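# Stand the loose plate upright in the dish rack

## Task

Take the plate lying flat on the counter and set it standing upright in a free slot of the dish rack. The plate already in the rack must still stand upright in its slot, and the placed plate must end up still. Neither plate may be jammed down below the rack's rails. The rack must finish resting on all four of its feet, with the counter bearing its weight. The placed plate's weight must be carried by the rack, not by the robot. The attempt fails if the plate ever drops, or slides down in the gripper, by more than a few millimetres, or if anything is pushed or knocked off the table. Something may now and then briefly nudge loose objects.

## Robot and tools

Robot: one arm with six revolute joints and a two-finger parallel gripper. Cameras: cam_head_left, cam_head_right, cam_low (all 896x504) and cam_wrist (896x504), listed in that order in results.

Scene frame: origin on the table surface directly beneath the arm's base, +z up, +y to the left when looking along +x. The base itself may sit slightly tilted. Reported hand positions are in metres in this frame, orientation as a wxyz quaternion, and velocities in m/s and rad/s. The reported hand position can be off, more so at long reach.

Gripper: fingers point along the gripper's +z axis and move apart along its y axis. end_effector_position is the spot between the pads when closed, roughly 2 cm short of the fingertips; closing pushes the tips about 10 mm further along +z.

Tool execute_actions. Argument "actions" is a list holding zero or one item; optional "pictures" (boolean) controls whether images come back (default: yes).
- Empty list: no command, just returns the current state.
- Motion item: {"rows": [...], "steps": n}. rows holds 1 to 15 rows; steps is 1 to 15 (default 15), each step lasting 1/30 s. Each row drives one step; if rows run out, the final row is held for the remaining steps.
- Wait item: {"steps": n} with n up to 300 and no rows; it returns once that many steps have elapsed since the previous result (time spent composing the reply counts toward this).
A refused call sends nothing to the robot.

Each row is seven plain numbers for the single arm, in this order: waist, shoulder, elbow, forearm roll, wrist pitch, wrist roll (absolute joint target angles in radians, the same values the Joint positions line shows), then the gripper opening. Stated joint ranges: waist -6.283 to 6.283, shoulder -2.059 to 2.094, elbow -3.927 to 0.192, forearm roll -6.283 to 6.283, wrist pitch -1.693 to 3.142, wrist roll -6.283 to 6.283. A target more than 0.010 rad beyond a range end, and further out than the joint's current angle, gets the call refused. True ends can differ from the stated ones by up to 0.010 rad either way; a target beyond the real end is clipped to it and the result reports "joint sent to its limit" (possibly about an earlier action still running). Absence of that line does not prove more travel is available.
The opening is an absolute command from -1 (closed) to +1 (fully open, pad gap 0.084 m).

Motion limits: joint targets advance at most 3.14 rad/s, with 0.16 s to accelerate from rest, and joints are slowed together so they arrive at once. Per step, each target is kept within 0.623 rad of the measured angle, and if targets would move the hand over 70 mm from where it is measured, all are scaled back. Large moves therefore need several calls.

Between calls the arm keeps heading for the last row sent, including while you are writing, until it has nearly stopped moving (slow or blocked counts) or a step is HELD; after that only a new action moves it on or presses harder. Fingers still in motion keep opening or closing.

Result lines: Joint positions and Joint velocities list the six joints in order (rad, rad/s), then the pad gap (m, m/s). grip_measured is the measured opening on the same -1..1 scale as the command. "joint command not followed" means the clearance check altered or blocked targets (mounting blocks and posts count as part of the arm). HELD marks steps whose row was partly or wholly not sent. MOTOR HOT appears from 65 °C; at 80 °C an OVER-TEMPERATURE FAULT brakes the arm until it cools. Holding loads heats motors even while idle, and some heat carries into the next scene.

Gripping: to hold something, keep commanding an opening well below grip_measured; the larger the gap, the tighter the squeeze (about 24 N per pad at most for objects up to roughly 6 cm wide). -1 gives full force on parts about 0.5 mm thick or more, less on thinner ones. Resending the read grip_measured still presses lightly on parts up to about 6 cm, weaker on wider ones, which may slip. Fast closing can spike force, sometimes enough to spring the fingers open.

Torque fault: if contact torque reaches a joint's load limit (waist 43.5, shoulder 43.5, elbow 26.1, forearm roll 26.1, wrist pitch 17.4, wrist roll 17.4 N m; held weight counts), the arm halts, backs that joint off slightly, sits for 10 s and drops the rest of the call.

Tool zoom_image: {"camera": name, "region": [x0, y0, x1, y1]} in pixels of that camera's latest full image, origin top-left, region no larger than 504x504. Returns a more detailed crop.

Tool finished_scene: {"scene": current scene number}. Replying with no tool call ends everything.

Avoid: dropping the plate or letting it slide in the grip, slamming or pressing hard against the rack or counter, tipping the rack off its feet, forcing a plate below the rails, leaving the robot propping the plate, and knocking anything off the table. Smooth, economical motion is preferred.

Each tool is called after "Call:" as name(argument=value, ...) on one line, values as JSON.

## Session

Call:
execute_actions(actions=[])

Scene clock: 0.00 s of 4942.00 s.
end_effector_position=(+0.0334, +0.5291, +0.2187) grip_measured=+1.00 end_effector_quat_wxyz=(+0.313, +0.617, +0.721, -0.052) end_effector_velocity=(+0.000, +0.000, +0.000) end_effector_angular_velocity=(+0.000, -0.000, -0.001)
Joint positions: [ 1.63   0.38  -1.573 -0.445  1.605  0.204  0.084]
Joint velocities: [-0. -0. -0.  0.  0.  0. -0.]

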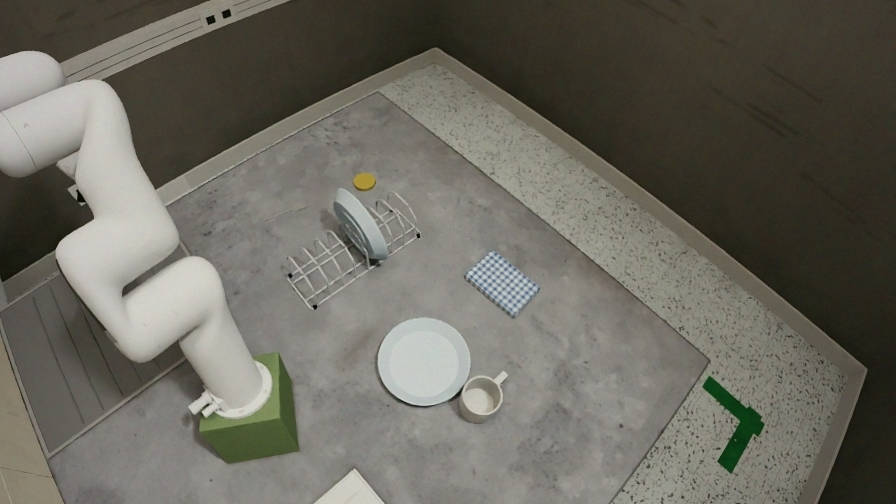

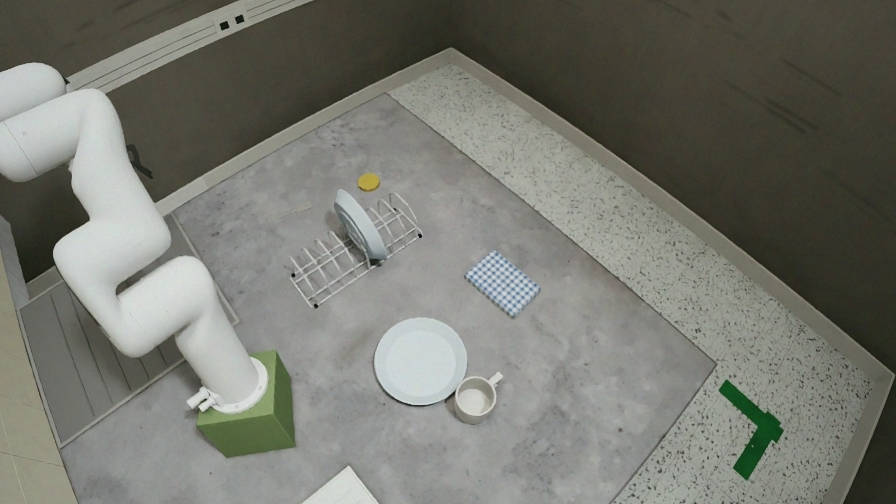

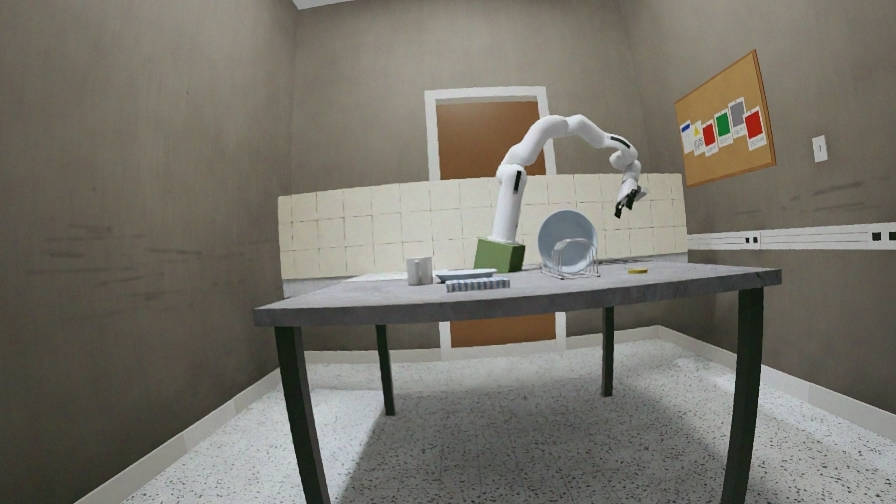

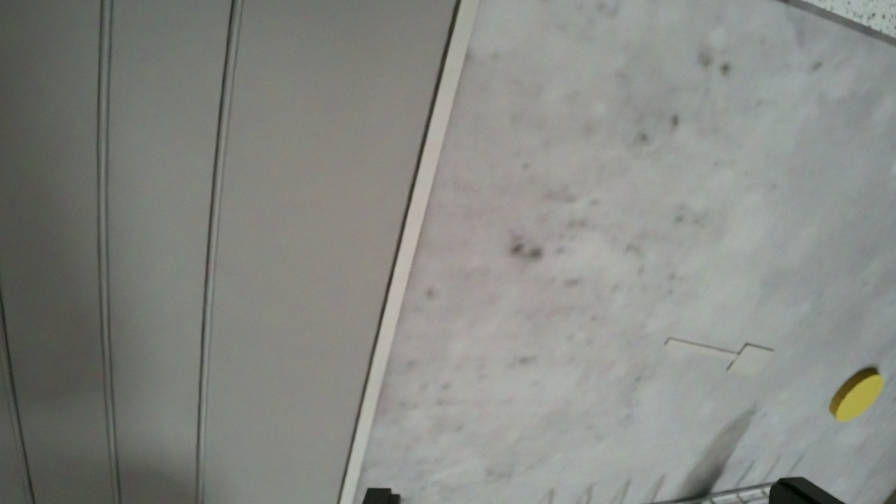

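Call:
zoom_image(camera="cam_head_left", region=[270,170,530,430])

Call:
zoom_image(camera="cam_low", region=[390,190,630,310])

Region (270, 170, 530, 430) of cam_head_left's 896x504 image, scaled by 1.938, with more detail than that image has.

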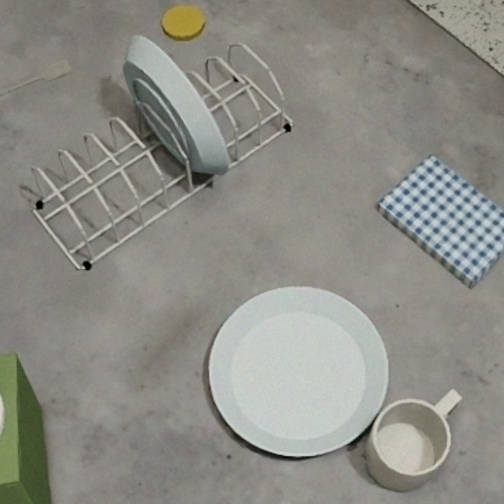

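Region (390, 190, 630, 310) of cam_low's 896x504 image, scaled by 2.100, with more detail than that image has.

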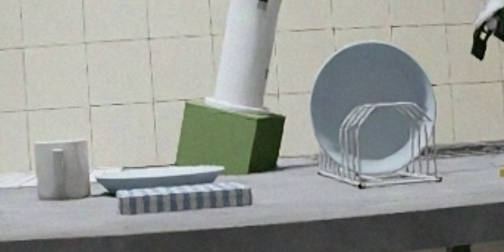

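Call:
execute_actions(actions=[{"rows":[[1.0,0.3,-1.55,-0.3,1.5,0.8,0.5]],"steps":15}], pictures=false)

Call:
execute_actions(actions=[{"rows":[[0.1,0.35,-1.55,-0.1,1.4,1.6,0]],"steps":15}], pictures=false)

Call:
execute_actions(actions=[{"rows":[[-0.465,0.45,-1.53,0,1.35,2.11,-0.1]],"steps":15}], pictures=false)

Call:
execute_actions(actions=[{"rows":[[-0.465,0.634,-1.521,0,1.298,2.11,-0.1]],"steps":15}])

Scene clock: 18.40 s of 4942.00 s.
end_effector_position=(+0.2424, +0.4880, +0.2138) grip_measured=+0.49 end_effector_quat_wxyz=(+0.290, +0.894, +0.338, -0.042) end_effector_velocity=(+0.462, -0.193, +0.021) end_effector_angular_velocity=(+0.318, -0.685, -2.093)
Joint positions: [ 1.137  0.317 -1.555 -0.332  1.523  0.67   0.065]
Joint velocities: [-1.136 -0.145  0.044  0.262 -0.186  1.069  0.   ]
Steps of this call (steps 1 to 90: nothing new was sent; then 14.90 s passed at rest; steps 91 to 105: all 15 steps of this action). Readings (joint positions):
91: [1.630 0.380 -1.573 -0.445 1.605 0.205]
92: [1.625 0.379 -1.572 -0.443 1.603 0.213]
94: [1.569 0.372 -1.569 -0.428 1.591 0.273]
98: [1.404 0.351 -1.565 -0.393 1.566 0.420]
105: the state above

Scene clock: 18.90 s of 4942.00 s.
end_effector_position=(+0.4360, +0.3333, +0.2055) grip_measured=-0.01 end_effector_quat_wxyz=(+0.269, +0.939, -0.211, -0.028) end_effector_velocity=(+0.311, -0.403, +0.028) end_effector_angular_velocity=(-0.110, -0.633, -1.917)
Joint positions: [ 0.57   0.335 -1.551 -0.186  1.445  1.21   0.044]
Joint velocities: [-1.092  0.034  0.002  0.2   -0.103  0.903 -0.   ]
Steps of this call (steps 1 to 15: all 15 steps of this action). Readings (joint positions):
1: [1.099 0.313 -1.554 -0.323 1.517 0.706]
2: [1.060 0.310 -1.554 -0.312 1.509 0.744]
4: [0.982 0.315 -1.555 -0.283 1.494 0.823]
8: [0.828 0.325 -1.552 -0.238 1.472 0.976]
15: the state above

Scene clock: 19.40 s of 4942.00 s.
end_effector_position=(+0.5276, +0.0993, +0.2051) grip_measured=-0.11 end_effector_quat_wxyz=(+0.248, +0.694, -0.676, -0.013) end_effector_velocity=(+0.072, -0.505, +0.050) end_effector_angular_velocity=(-0.306, -0.475, -1.848)
Joint positions: [ 0.03   0.403 -1.539 -0.073  1.387  1.716  0.039]
Joint velocities: [-1.061  0.097  0.016  0.156 -0.08   0.838 -0.   ]
Steps of this call (steps 1 to 15: all 15 steps of this action). Readings (joint positions):
1: [0.534 0.336 -1.551 -0.179 1.441 1.240]
2: [0.497 0.338 -1.551 -0.171 1.437 1.274]
4: [0.425 0.351 -1.551 -0.149 1.425 1.348]
8: [0.279 0.376 -1.544 -0.115 1.408 1.494]
15: the state above

Scene clock: 19.90 s of 4942.00 s.
end_effector_position=(+0.4778, -0.1410, +0.1447) grip_measured=-0.11 end_effector_quat_wxyz=(-0.257, -0.328, +0.908, +0.043) end_effector_velocity=(-0.183, -0.309, -0.098) end_effector_angular_velocity=(-0.169, +0.060, -1.146)
Joint positions: [-0.444  0.624 -1.52  -0.004  1.303  2.091  0.039]
Joint velocities: [-0.663  0.335  0.067  0.074 -0.1    0.442 -0.   ]
Steps of this call (steps 1 to 15: all 15 steps of this action). Readings (joint positions):
1: [-0.006 0.406 -1.538 -0.068 1.385 1.744]
2: [-0.040 0.412 -1.538 -0.063 1.380 1.771]
4: [-0.103 0.444 -1.540 -0.054 1.367 1.821]
8: [-0.228 0.513 -1.530 -0.035 1.343 1.921]
15: the state above

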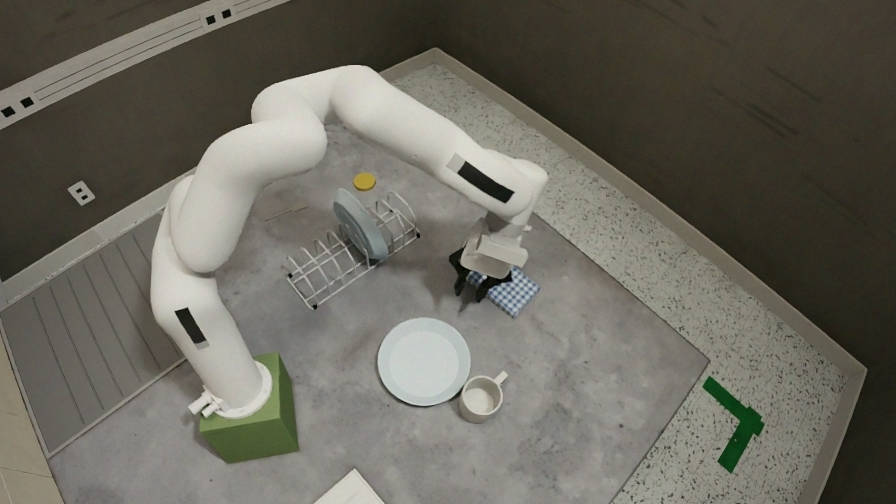

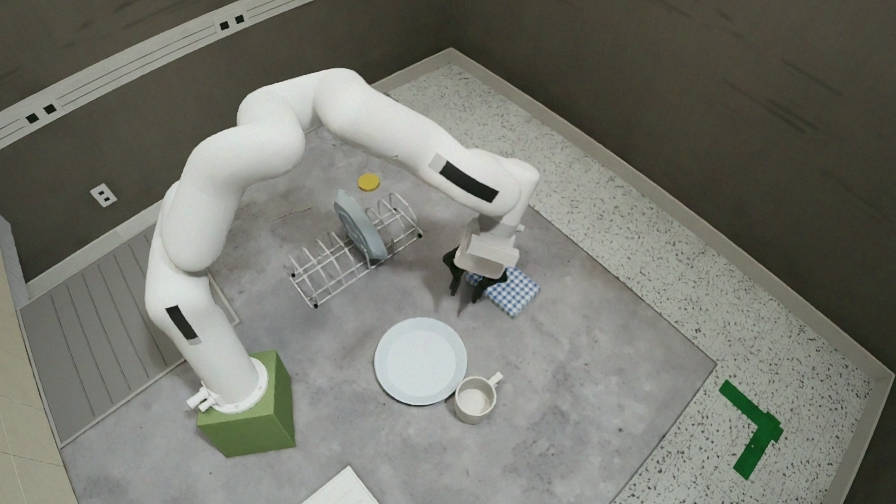

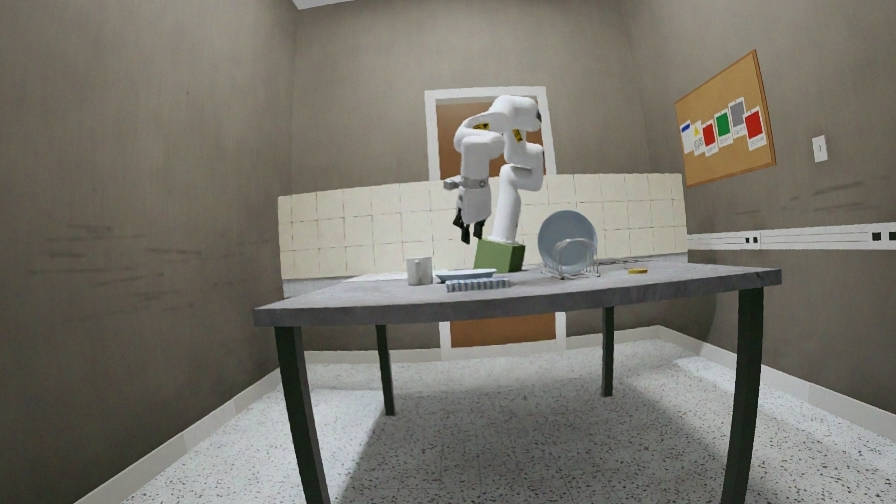

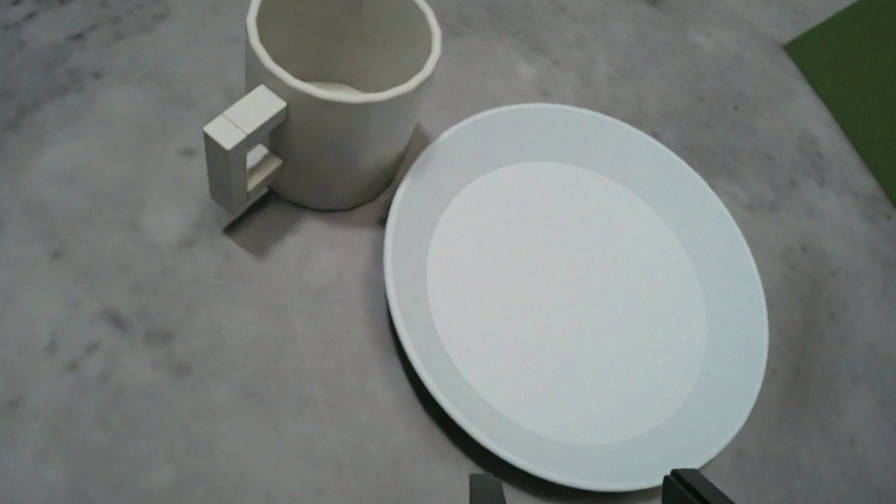

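Call:
execute_actions(actions=[])

Scene clock: 20.53 s of 4942.00 s.
end_effector_position=(+0.4739, -0.1505, +0.1425) grip_measured=-0.11 end_effector_quat_wxyz=(-0.256, -0.309, +0.915, +0.043) end_effector_velocity=(-0.001, -0.001, -0.000) end_effector_angular_velocity=(-0.000, +0.000, -0.003)
Joint positions: [-0.465  0.634 -1.521  0.     1.298  2.11   0.039]
Joint velocities: [-0.002  0.001 -0.    -0.    -0.     0.     0.   ]
Steps of this call (steps 1 to 19: the robot went on to your last target). Readings (joint positions):
1: [-0.461 0.632 -1.518 -0.002 1.301 2.101]
2: [-0.467 0.636 -1.517 -0.001 1.300 2.106]
4: [-0.465 0.635 -1.519 -0.000 1.299 2.109]
8: [-0.462 0.631 -1.523 0.000 1.298 2.110]
19: the state above

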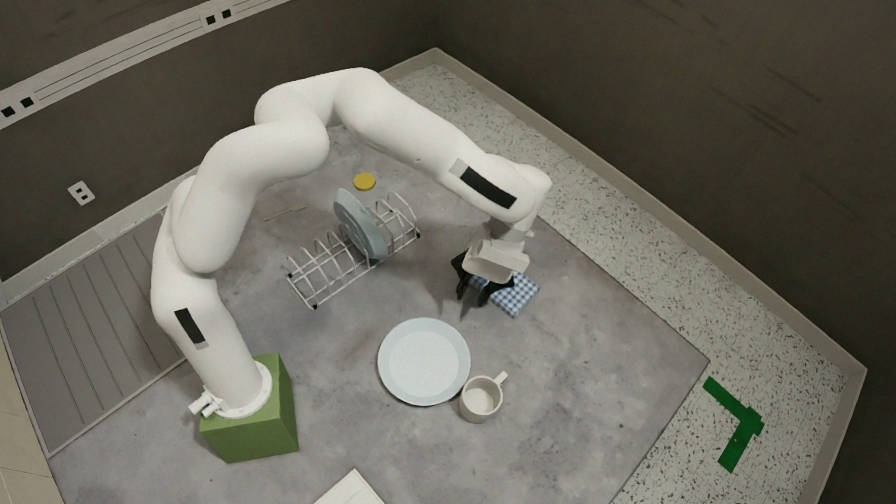

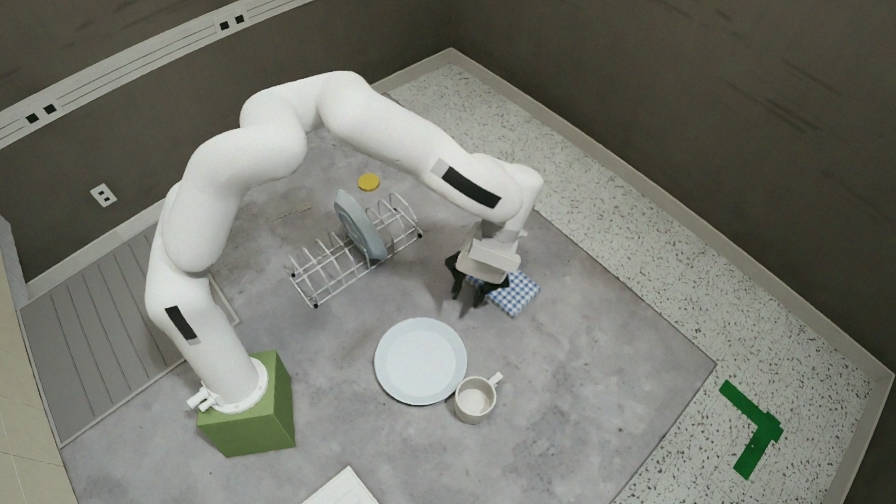

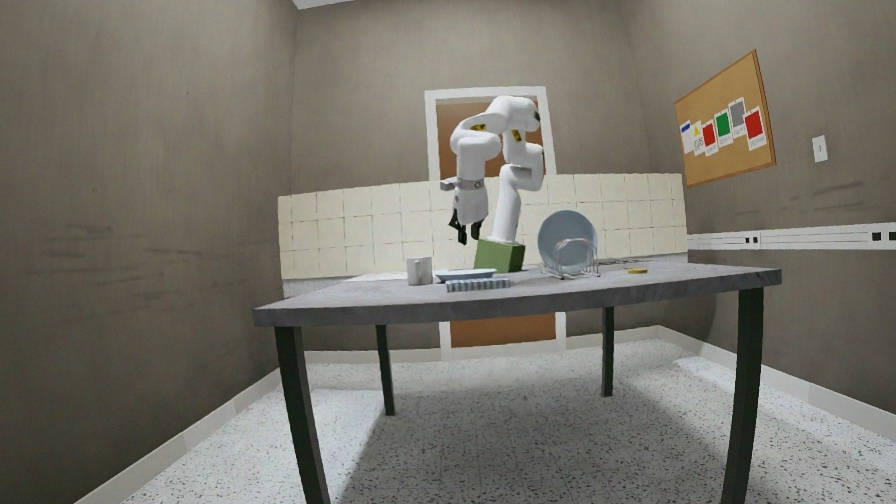

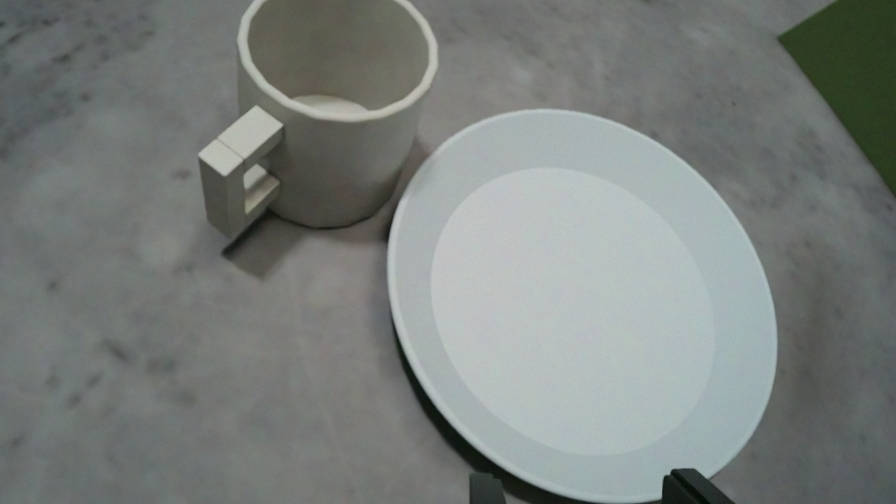

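Call:
execute_actions(actions=[{"rows":[[-0.44,0.75,-1.65,0,1.36,1.5,-0.2]],"steps":12}], pictures=false)

Call:
execute_actions(actions=[{"rows":[[-0.418,0.88,-1.708,0,1.358,1.13,-0.2]],"steps":15}], pictures=false)

Call:
execute_actions(actions=[{"rows":[[-0.418,0.881,-1.69,0,1.339,1.13,-0.2],[-0.418,0.882,-1.68,0,1.328,1.13,-0.2],[-0.418,0.883,-1.67,0,1.317,1.13,-0.2],[-0.418,0.884,-1.66,0,1.306,1.13,-0.2],[-0.418,0.885,-1.65,0,1.295,1.13,-0.2],[-0.418,0.886,-1.64,0,1.284,1.13,-0.2],[-0.418,0.887,-1.63,0,1.273,1.13,-0.2],[-0.418,0.888,-1.62,0,1.262,1.13,-0.2]],"steps":15}])

Scene clock: 33.60 s of 4942.00 s.
end_effector_position=(+0.4833, -0.1467, +0.1178) grip_measured=-0.21 end_effector_quat_wxyz=(-0.248, -0.567, +0.773, +0.138) end_effector_velocity=(+0.004, +0.001, -0.006) end_effector_angular_velocity=(+0.187, +0.047, +0.281)
Joint positions: [-0.439  0.751 -1.646  0.     1.359  1.513  0.035]
Joint velocities: [ 0.008  0.047 -0.061 -0.     0.038 -0.333 -0.   ]
Steps of this call (steps 1 to 15: the robot went on to your last target; steps 16 to 100: nothing new was sent; then 9.33 s passed at rest; steps 101 to 112: all 12 steps of this action). Readings (joint positions):
101: [-0.465 0.634 -1.521 0.000 1.298 2.110]
102: [-0.465 0.635 -1.523 -0.000 1.299 2.101]
104: [-0.462 0.647 -1.537 -0.000 1.306 2.034]
108: [-0.448 0.712 -1.609 -0.000 1.339 1.700]
112: the state above

Scene clock: 34.10 s of 4942.00 s.
end_effector_position=(+0.4747, -0.1458, +0.0705) grip_measured=-0.21 end_effector_quat_wxyz=(+0.231, +0.702, -0.641, -0.210) end_effector_velocity=(+0.017, -0.001, +0.015) end_effector_angular_velocity=(-0.010, -0.041, +0.015)
Joint positions: [-0.418  0.877 -1.711 -0.     1.358  1.131  0.035]
Joint velocities: [-0.001 -0.025 -0.018 -0.002 -0.002 -0.004 -0.   ]
Steps of this call (steps 1 to 15: all 15 steps of this action). Readings (joint positions):
1: [-0.439 0.752 -1.648 0.000 1.359 1.505]
2: [-0.439 0.753 -1.650 0.000 1.360 1.494]
4: [-0.437 0.771 -1.665 -0.000 1.359 1.425]
8: [-0.420 0.866 -1.698 0.000 1.358 1.179]
15: the state above

Scene clock: 34.60 s of 4942.00 s.
end_effector_position=(+0.4526, -0.1476, +0.0405) grip_measured=-0.21 end_effector_quat_wxyz=(+0.232, +0.701, -0.640, -0.212) end_effector_velocity=(+0.019, -0.002, +0.012) end_effector_angular_velocity=(-0.012, -0.045, +0.012)
Joint positions: [-0.418  0.888 -1.621 -0.     1.262  1.13   0.035]
Joint velocities: [ 0.    -0.019 -0.022  0.    -0.008 -0.     0.   ]
Steps of this call (steps 1 to 15: all 15 steps of this action). Readings (joint positions):
1: [-0.418 0.877 -1.711 -0.000 1.357 1.131]
2: [-0.418 0.877 -1.706 -0.000 1.352 1.130]
4: [-0.418 0.879 -1.687 -0.000 1.332 1.130]
8: [-0.418 0.886 -1.642 0.000 1.289 1.130]
15: the state above

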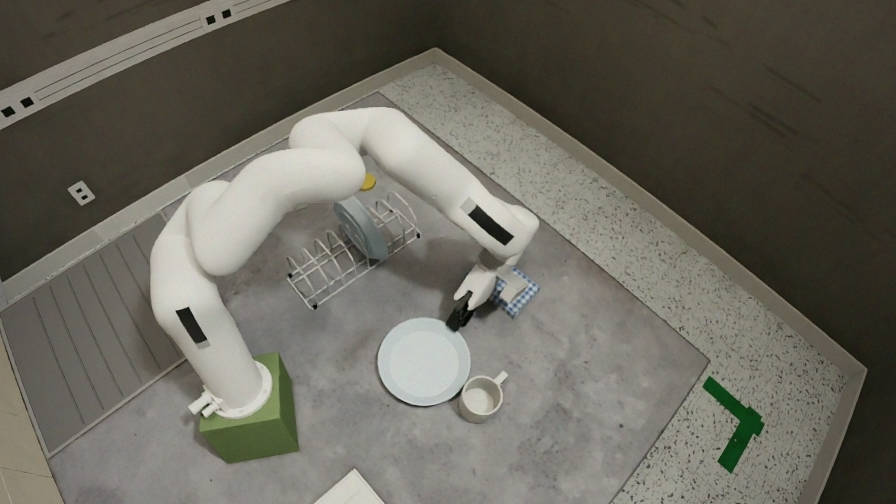

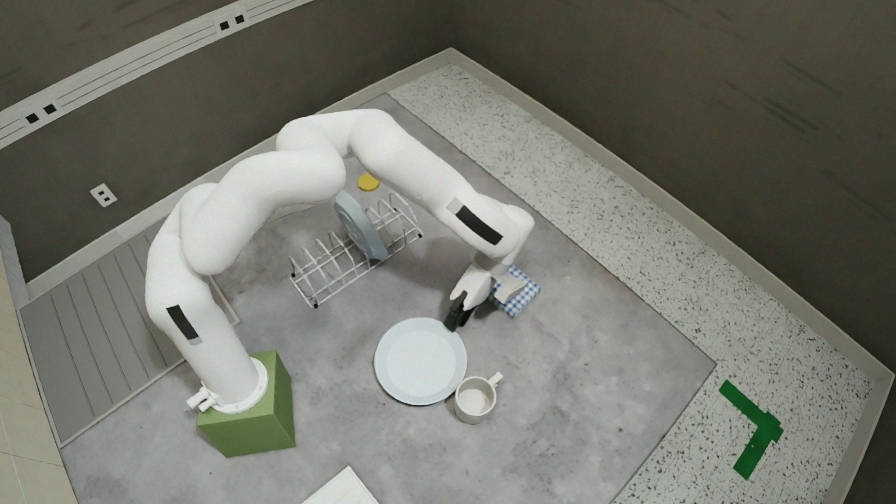

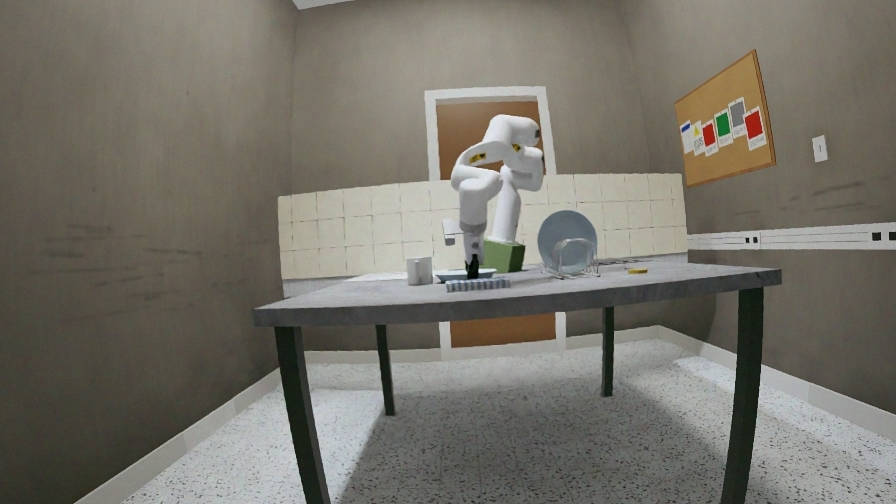

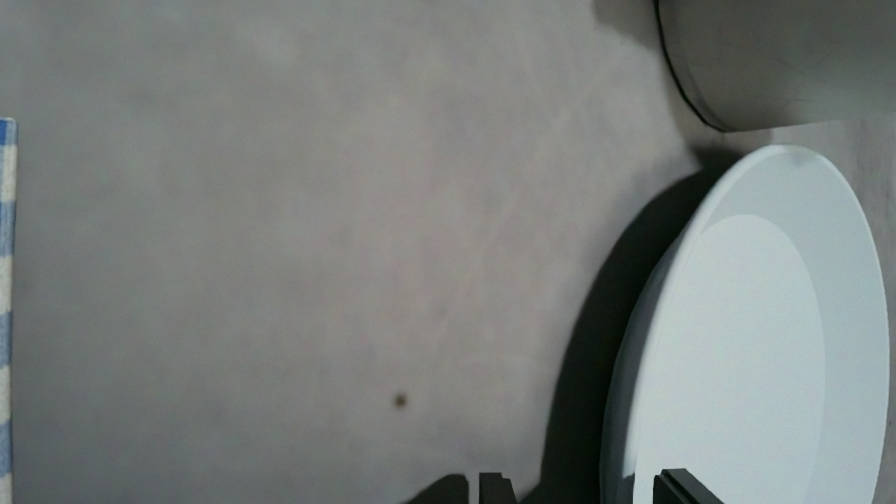

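Call:
execute_actions(actions=[{"rows":[[-0.418,0.875,-1.6,0,1.255,1.13,-0.2],[-0.418,0.861,-1.578,0,1.247,1.13,-0.2],[-0.418,0.861,-1.578,0,1.247,1.13,-0.2],[-0.418,0.861,-1.578,0,1.247,1.13,-0.2],[-0.418,0.861,-1.578,0,1.247,1.13,-0.2],[-0.418,0.862,-1.568,0,1.236,1.13,-0.25],[-0.418,0.863,-1.558,0,1.225,1.13,-0.3],[-0.418,0.864,-1.548,0,1.214,1.13,-0.35],[-0.418,0.865,-1.538,0,1.203,1.13,-0.4],[-0.418,0.866,-1.528,0,1.192,1.13,-0.45]],"steps":15}])

Call:
zoom_image(camera="cam_head_right", region=[420,280,520,380])

Scene clock: 38.80 s of 4942.00 s.
end_effector_position=(+0.4327, -0.1458, +0.0281) grip_measured=-0.47 end_effector_quat_wxyz=(+0.232, +0.701, -0.640, -0.213) end_effector_velocity=(+0.026, -0.003, +0.004) end_effector_angular_velocity=(-0.017, -0.073, +0.019)
Joint positions: [-0.418  0.866 -1.528 -0.     1.194  1.13   0.024]
Joint velocities: [ 0.004 -0.011 -0.023  0.006 -0.044  0.     0.001]
Steps of this call (steps 1 to 15: the robot went on to your last target; steps 16 to 100: nothing new was sent; then 0.37 s passed at rest; steps 101 to 115: all 15 steps of this action). Readings (joint positions):
101: [-0.418 0.888 -1.620 -0.000 1.262 1.130]
102: [-0.418 0.885 -1.615 -0.000 1.260 1.130]
104: [-0.418 0.870 -1.591 0.000 1.252 1.130]
108: [-0.418 0.860 -1.571 -0.000 1.236 1.130]
115: the state above

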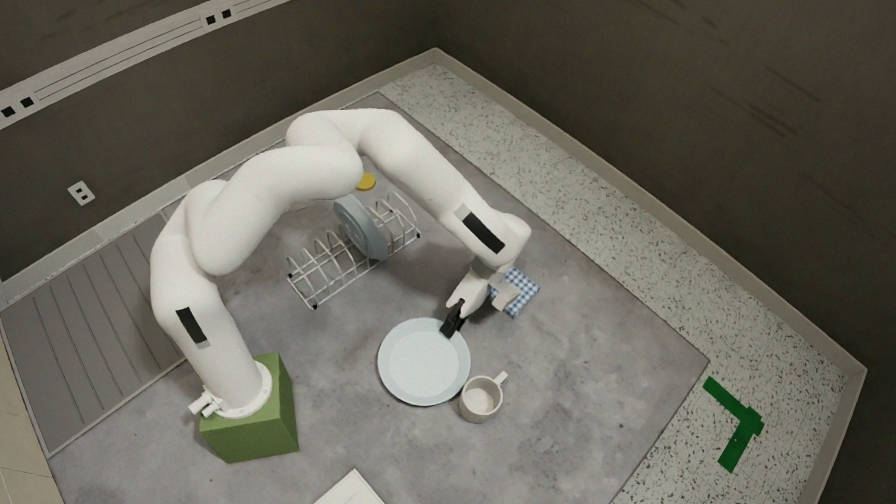

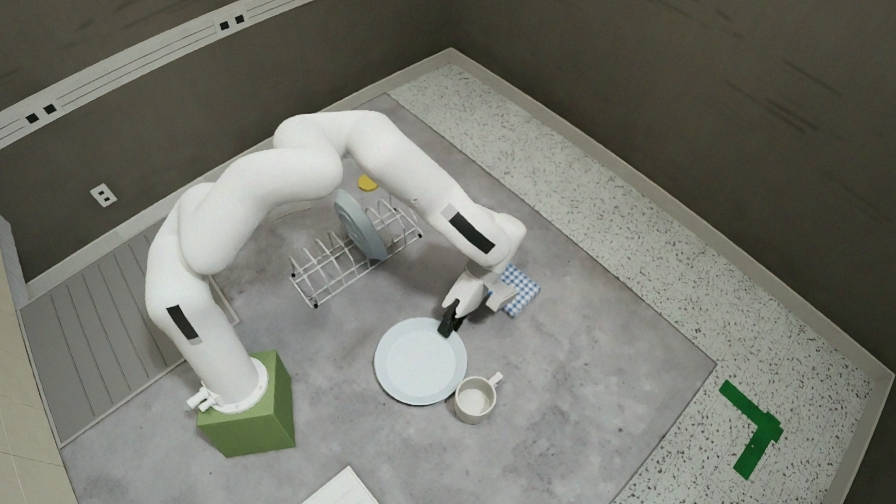

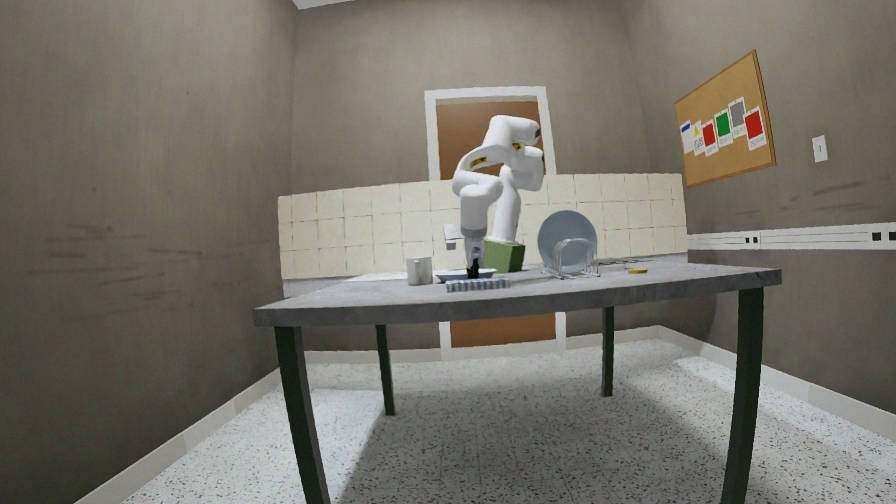

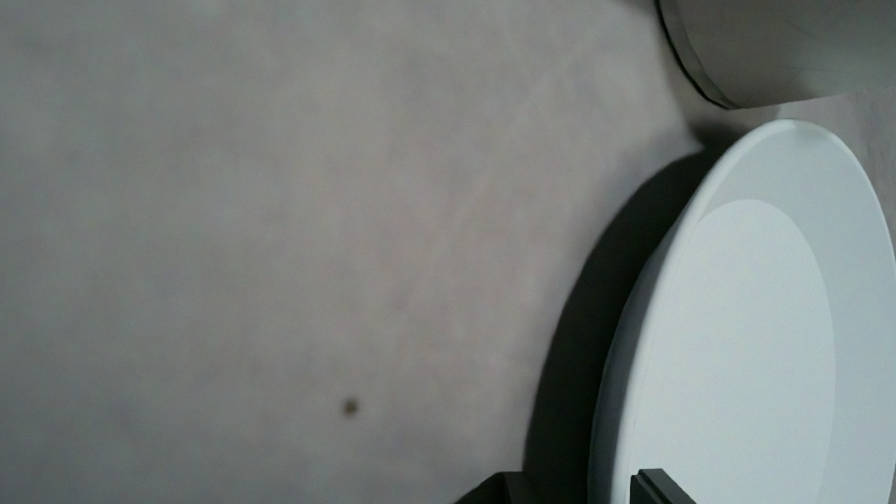

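Region (420, 280, 520, 380) of cam_head_right's 896x504 image, scaled by 5.040, with more detail than that image has.

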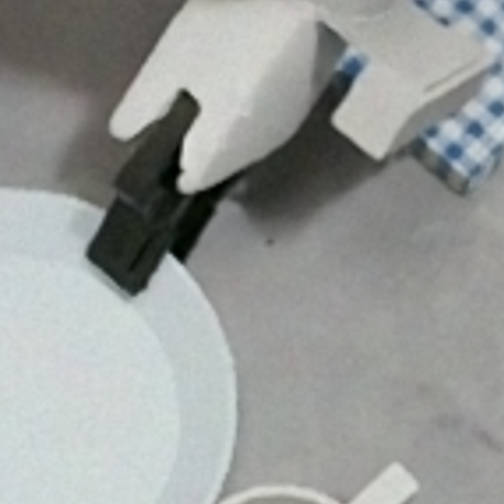

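Call:
execute_actions(actions=[{"rows":[[-0.418,0.879,-1.549,0,1.215,1.14,-0.5],[-0.418,0.892,-1.57,0,1.238,1.145,-0.53],[-0.418,0.905,-1.591,0,1.26,1.15,-0.56],[-0.418,0.918,-1.612,0,1.283,1.16,-0.6],[-0.418,0.932,-1.632,0,1.306,1.17,-0.63],[-0.418,0.945,-1.653,0,1.329,1.175,-0.66],[-0.418,0.958,-1.674,0,1.351,1.18,-0.7],[-0.418,0.971,-1.695,0,1.374,1.19,-0.73]],"steps":15}], pictures=false)

Call:
execute_actions(actions=[{"rows":[[-0.418,0.971,-1.695,0,1.374,1.19,-0.77],[-0.418,0.971,-1.695,0,1.374,1.19,-0.8],[-0.418,0.971,-1.695,0,1.374,1.19,-0.83],[-0.418,0.971,-1.695,0,1.374,1.19,-0.86],[-0.418,0.971,-1.695,0,1.374,1.19,-0.89],[-0.418,0.971,-1.695,0,1.374,1.19,-0.92],[-0.418,0.971,-1.695,0,1.374,1.19,-0.95],[-0.418,0.971,-1.695,0,1.374,1.19,-0.98],[-0.418,0.971,-1.695,0,1.374,1.19,-1]],"steps":15}], pictures=false)

Call:
execute_actions(actions=[{"rows":[[-0.418,0.966,-1.695,0,1.379,1.19,-1],[-0.418,0.961,-1.695,0,1.384,1.19,-1],[-0.418,0.956,-1.695,0,1.389,1.19,-1],[-0.418,0.951,-1.695,0,1.394,1.19,-1],[-0.418,0.946,-1.695,0,1.399,1.19,-1],[-0.418,0.941,-1.695,0,1.404,1.19,-1],[-0.418,0.936,-1.695,0,1.409,1.19,-1],[-0.418,0.931,-1.695,0,1.414,1.19,-1]],"steps":15}])

Call:
zoom_image(camera="cam_low", region=[390,220,530,300])

Scene clock: 44.07 s of 4942.00 s.
end_effector_position=(+0.4297, -0.1449, +0.0273) grip_measured=-0.75 end_effector_quat_wxyz=(+0.261, +0.662, -0.653, -0.257) end_effector_velocity=(+0.004, +0.000, +0.005) end_effector_angular_velocity=(-0.004, -0.006, -0.001)
Joint positions: [-0.418  0.971 -1.694 -0.     1.374  1.19   0.011]
Joint velocities: [-0.    -0.007 -0.005 -0.     0.006  0.003  0.   ]
Steps of this call (steps 1 to 15: the robot went on to your last target; steps 16 to 100: nothing new was sent; then 1.43 s passed at rest; steps 101 to 115: all 15 steps of this action). Readings (joint positions):
101: [-0.418 0.866 -1.528 0.000 1.192 1.130]
102: [-0.418 0.869 -1.533 0.000 1.199 1.133]
104: [-0.418 0.887 -1.560 0.000 1.229 1.142]
108: [-0.418 0.936 -1.639 -0.000 1.315 1.170]
115: the state above

Scene clock: 44.57 s of 4942.00 s.
end_effector_position=(+0.4303, -0.1449, +0.0276) grip_measured=-0.87 end_effector_quat_wxyz=(+0.261, +0.663, -0.653, -0.257) end_effector_velocity=(+0.000, -0.001, -0.002) end_effector_angular_velocity=(-0.003, -0.002, +0.001)
Joint positions: [-0.418  0.971 -1.695  0.     1.374  1.19   0.006]
Joint velocities: [-0.     0.003 -0.001 -0.002 -0.005  0.002 -0.001]
Steps of this call (steps 1 to 15: all 15 steps of this action). Readings (joint positions):
1: [-0.418 0.971 -1.694 -0.000 1.374 1.190]
2: [-0.418 0.970 -1.694 -0.000 1.374 1.190]
4: [-0.418 0.970 -1.695 -0.000 1.374 1.190]
8: [-0.418 0.970 -1.695 0.000 1.375 1.190]
15: the state above

Scene clock: 45.07 s of 4942.00 s.
end_effector_position=(+0.4357, -0.1407, +0.0481) grip_measured=-0.89 end_effector_quat_wxyz=(+0.261, +0.662, -0.653, -0.257) end_effector_velocity=(-0.018, +0.002, -0.008) end_effector_angular_velocity=(+0.013, +0.045, -0.014)
Joint positions: [-0.418  0.932 -1.695  0.     1.413  1.19   0.005]
Joint velocities: [-0.002  0.015  0.021  0.001  0.013 -0.    -0.002]
Steps of this call (steps 1 to 15: all 15 steps of this action). Readings (joint positions):
1: [-0.418 0.971 -1.695 -0.000 1.374 1.190]
2: [-0.418 0.969 -1.695 -0.000 1.376 1.190]
4: [-0.418 0.963 -1.694 -0.000 1.383 1.190]
8: [-0.417 0.944 -1.694 0.001 1.400 1.190]
15: the state above

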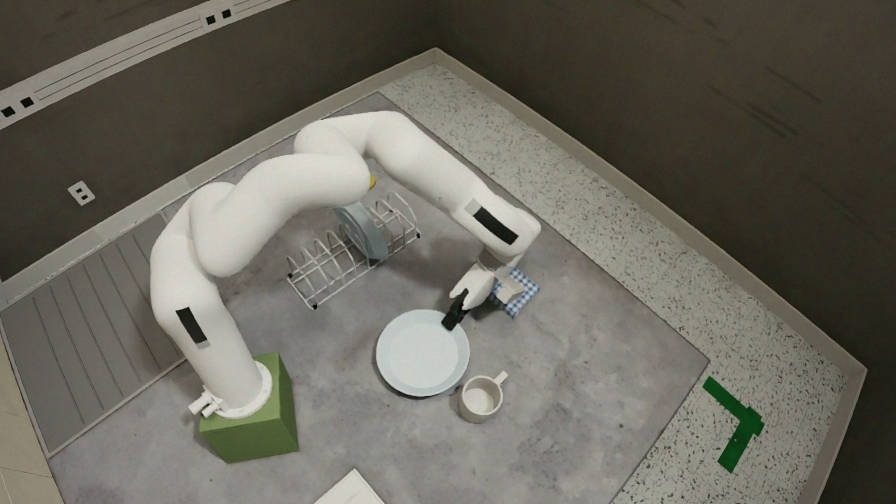

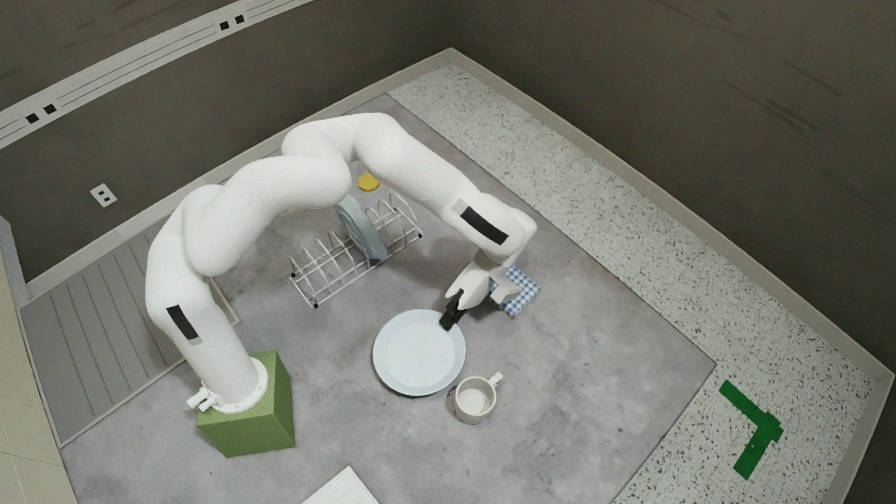

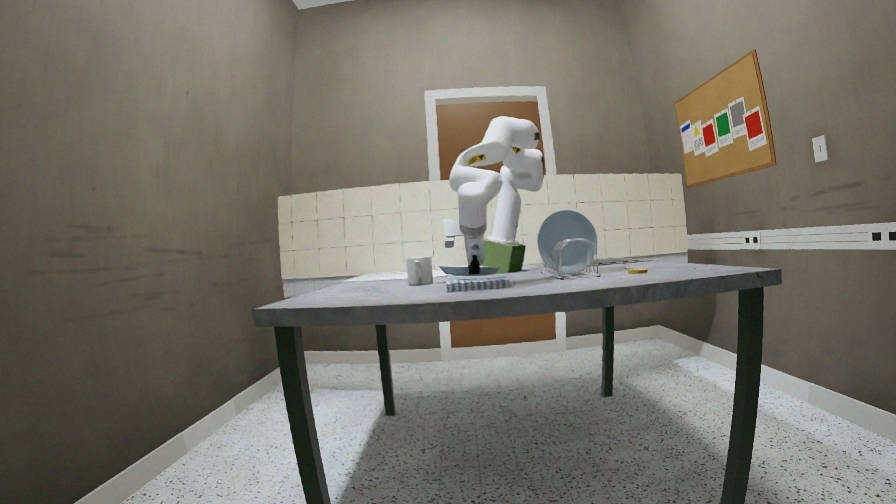

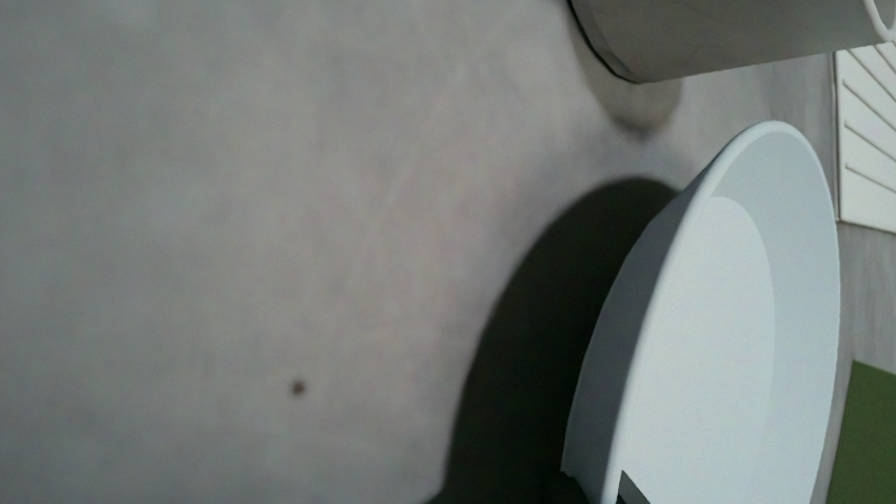

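Region (390, 220, 530, 300) of cam_low's 896x504 image, scaled by 3.600, with more detail than that image has; it fills the top 288 rows of this view, and the rest is white.

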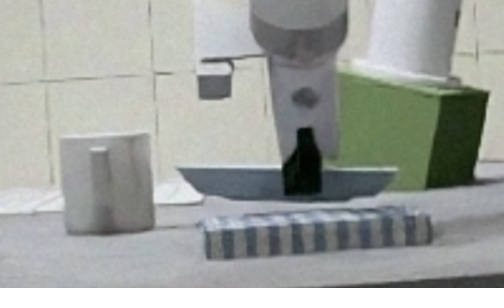

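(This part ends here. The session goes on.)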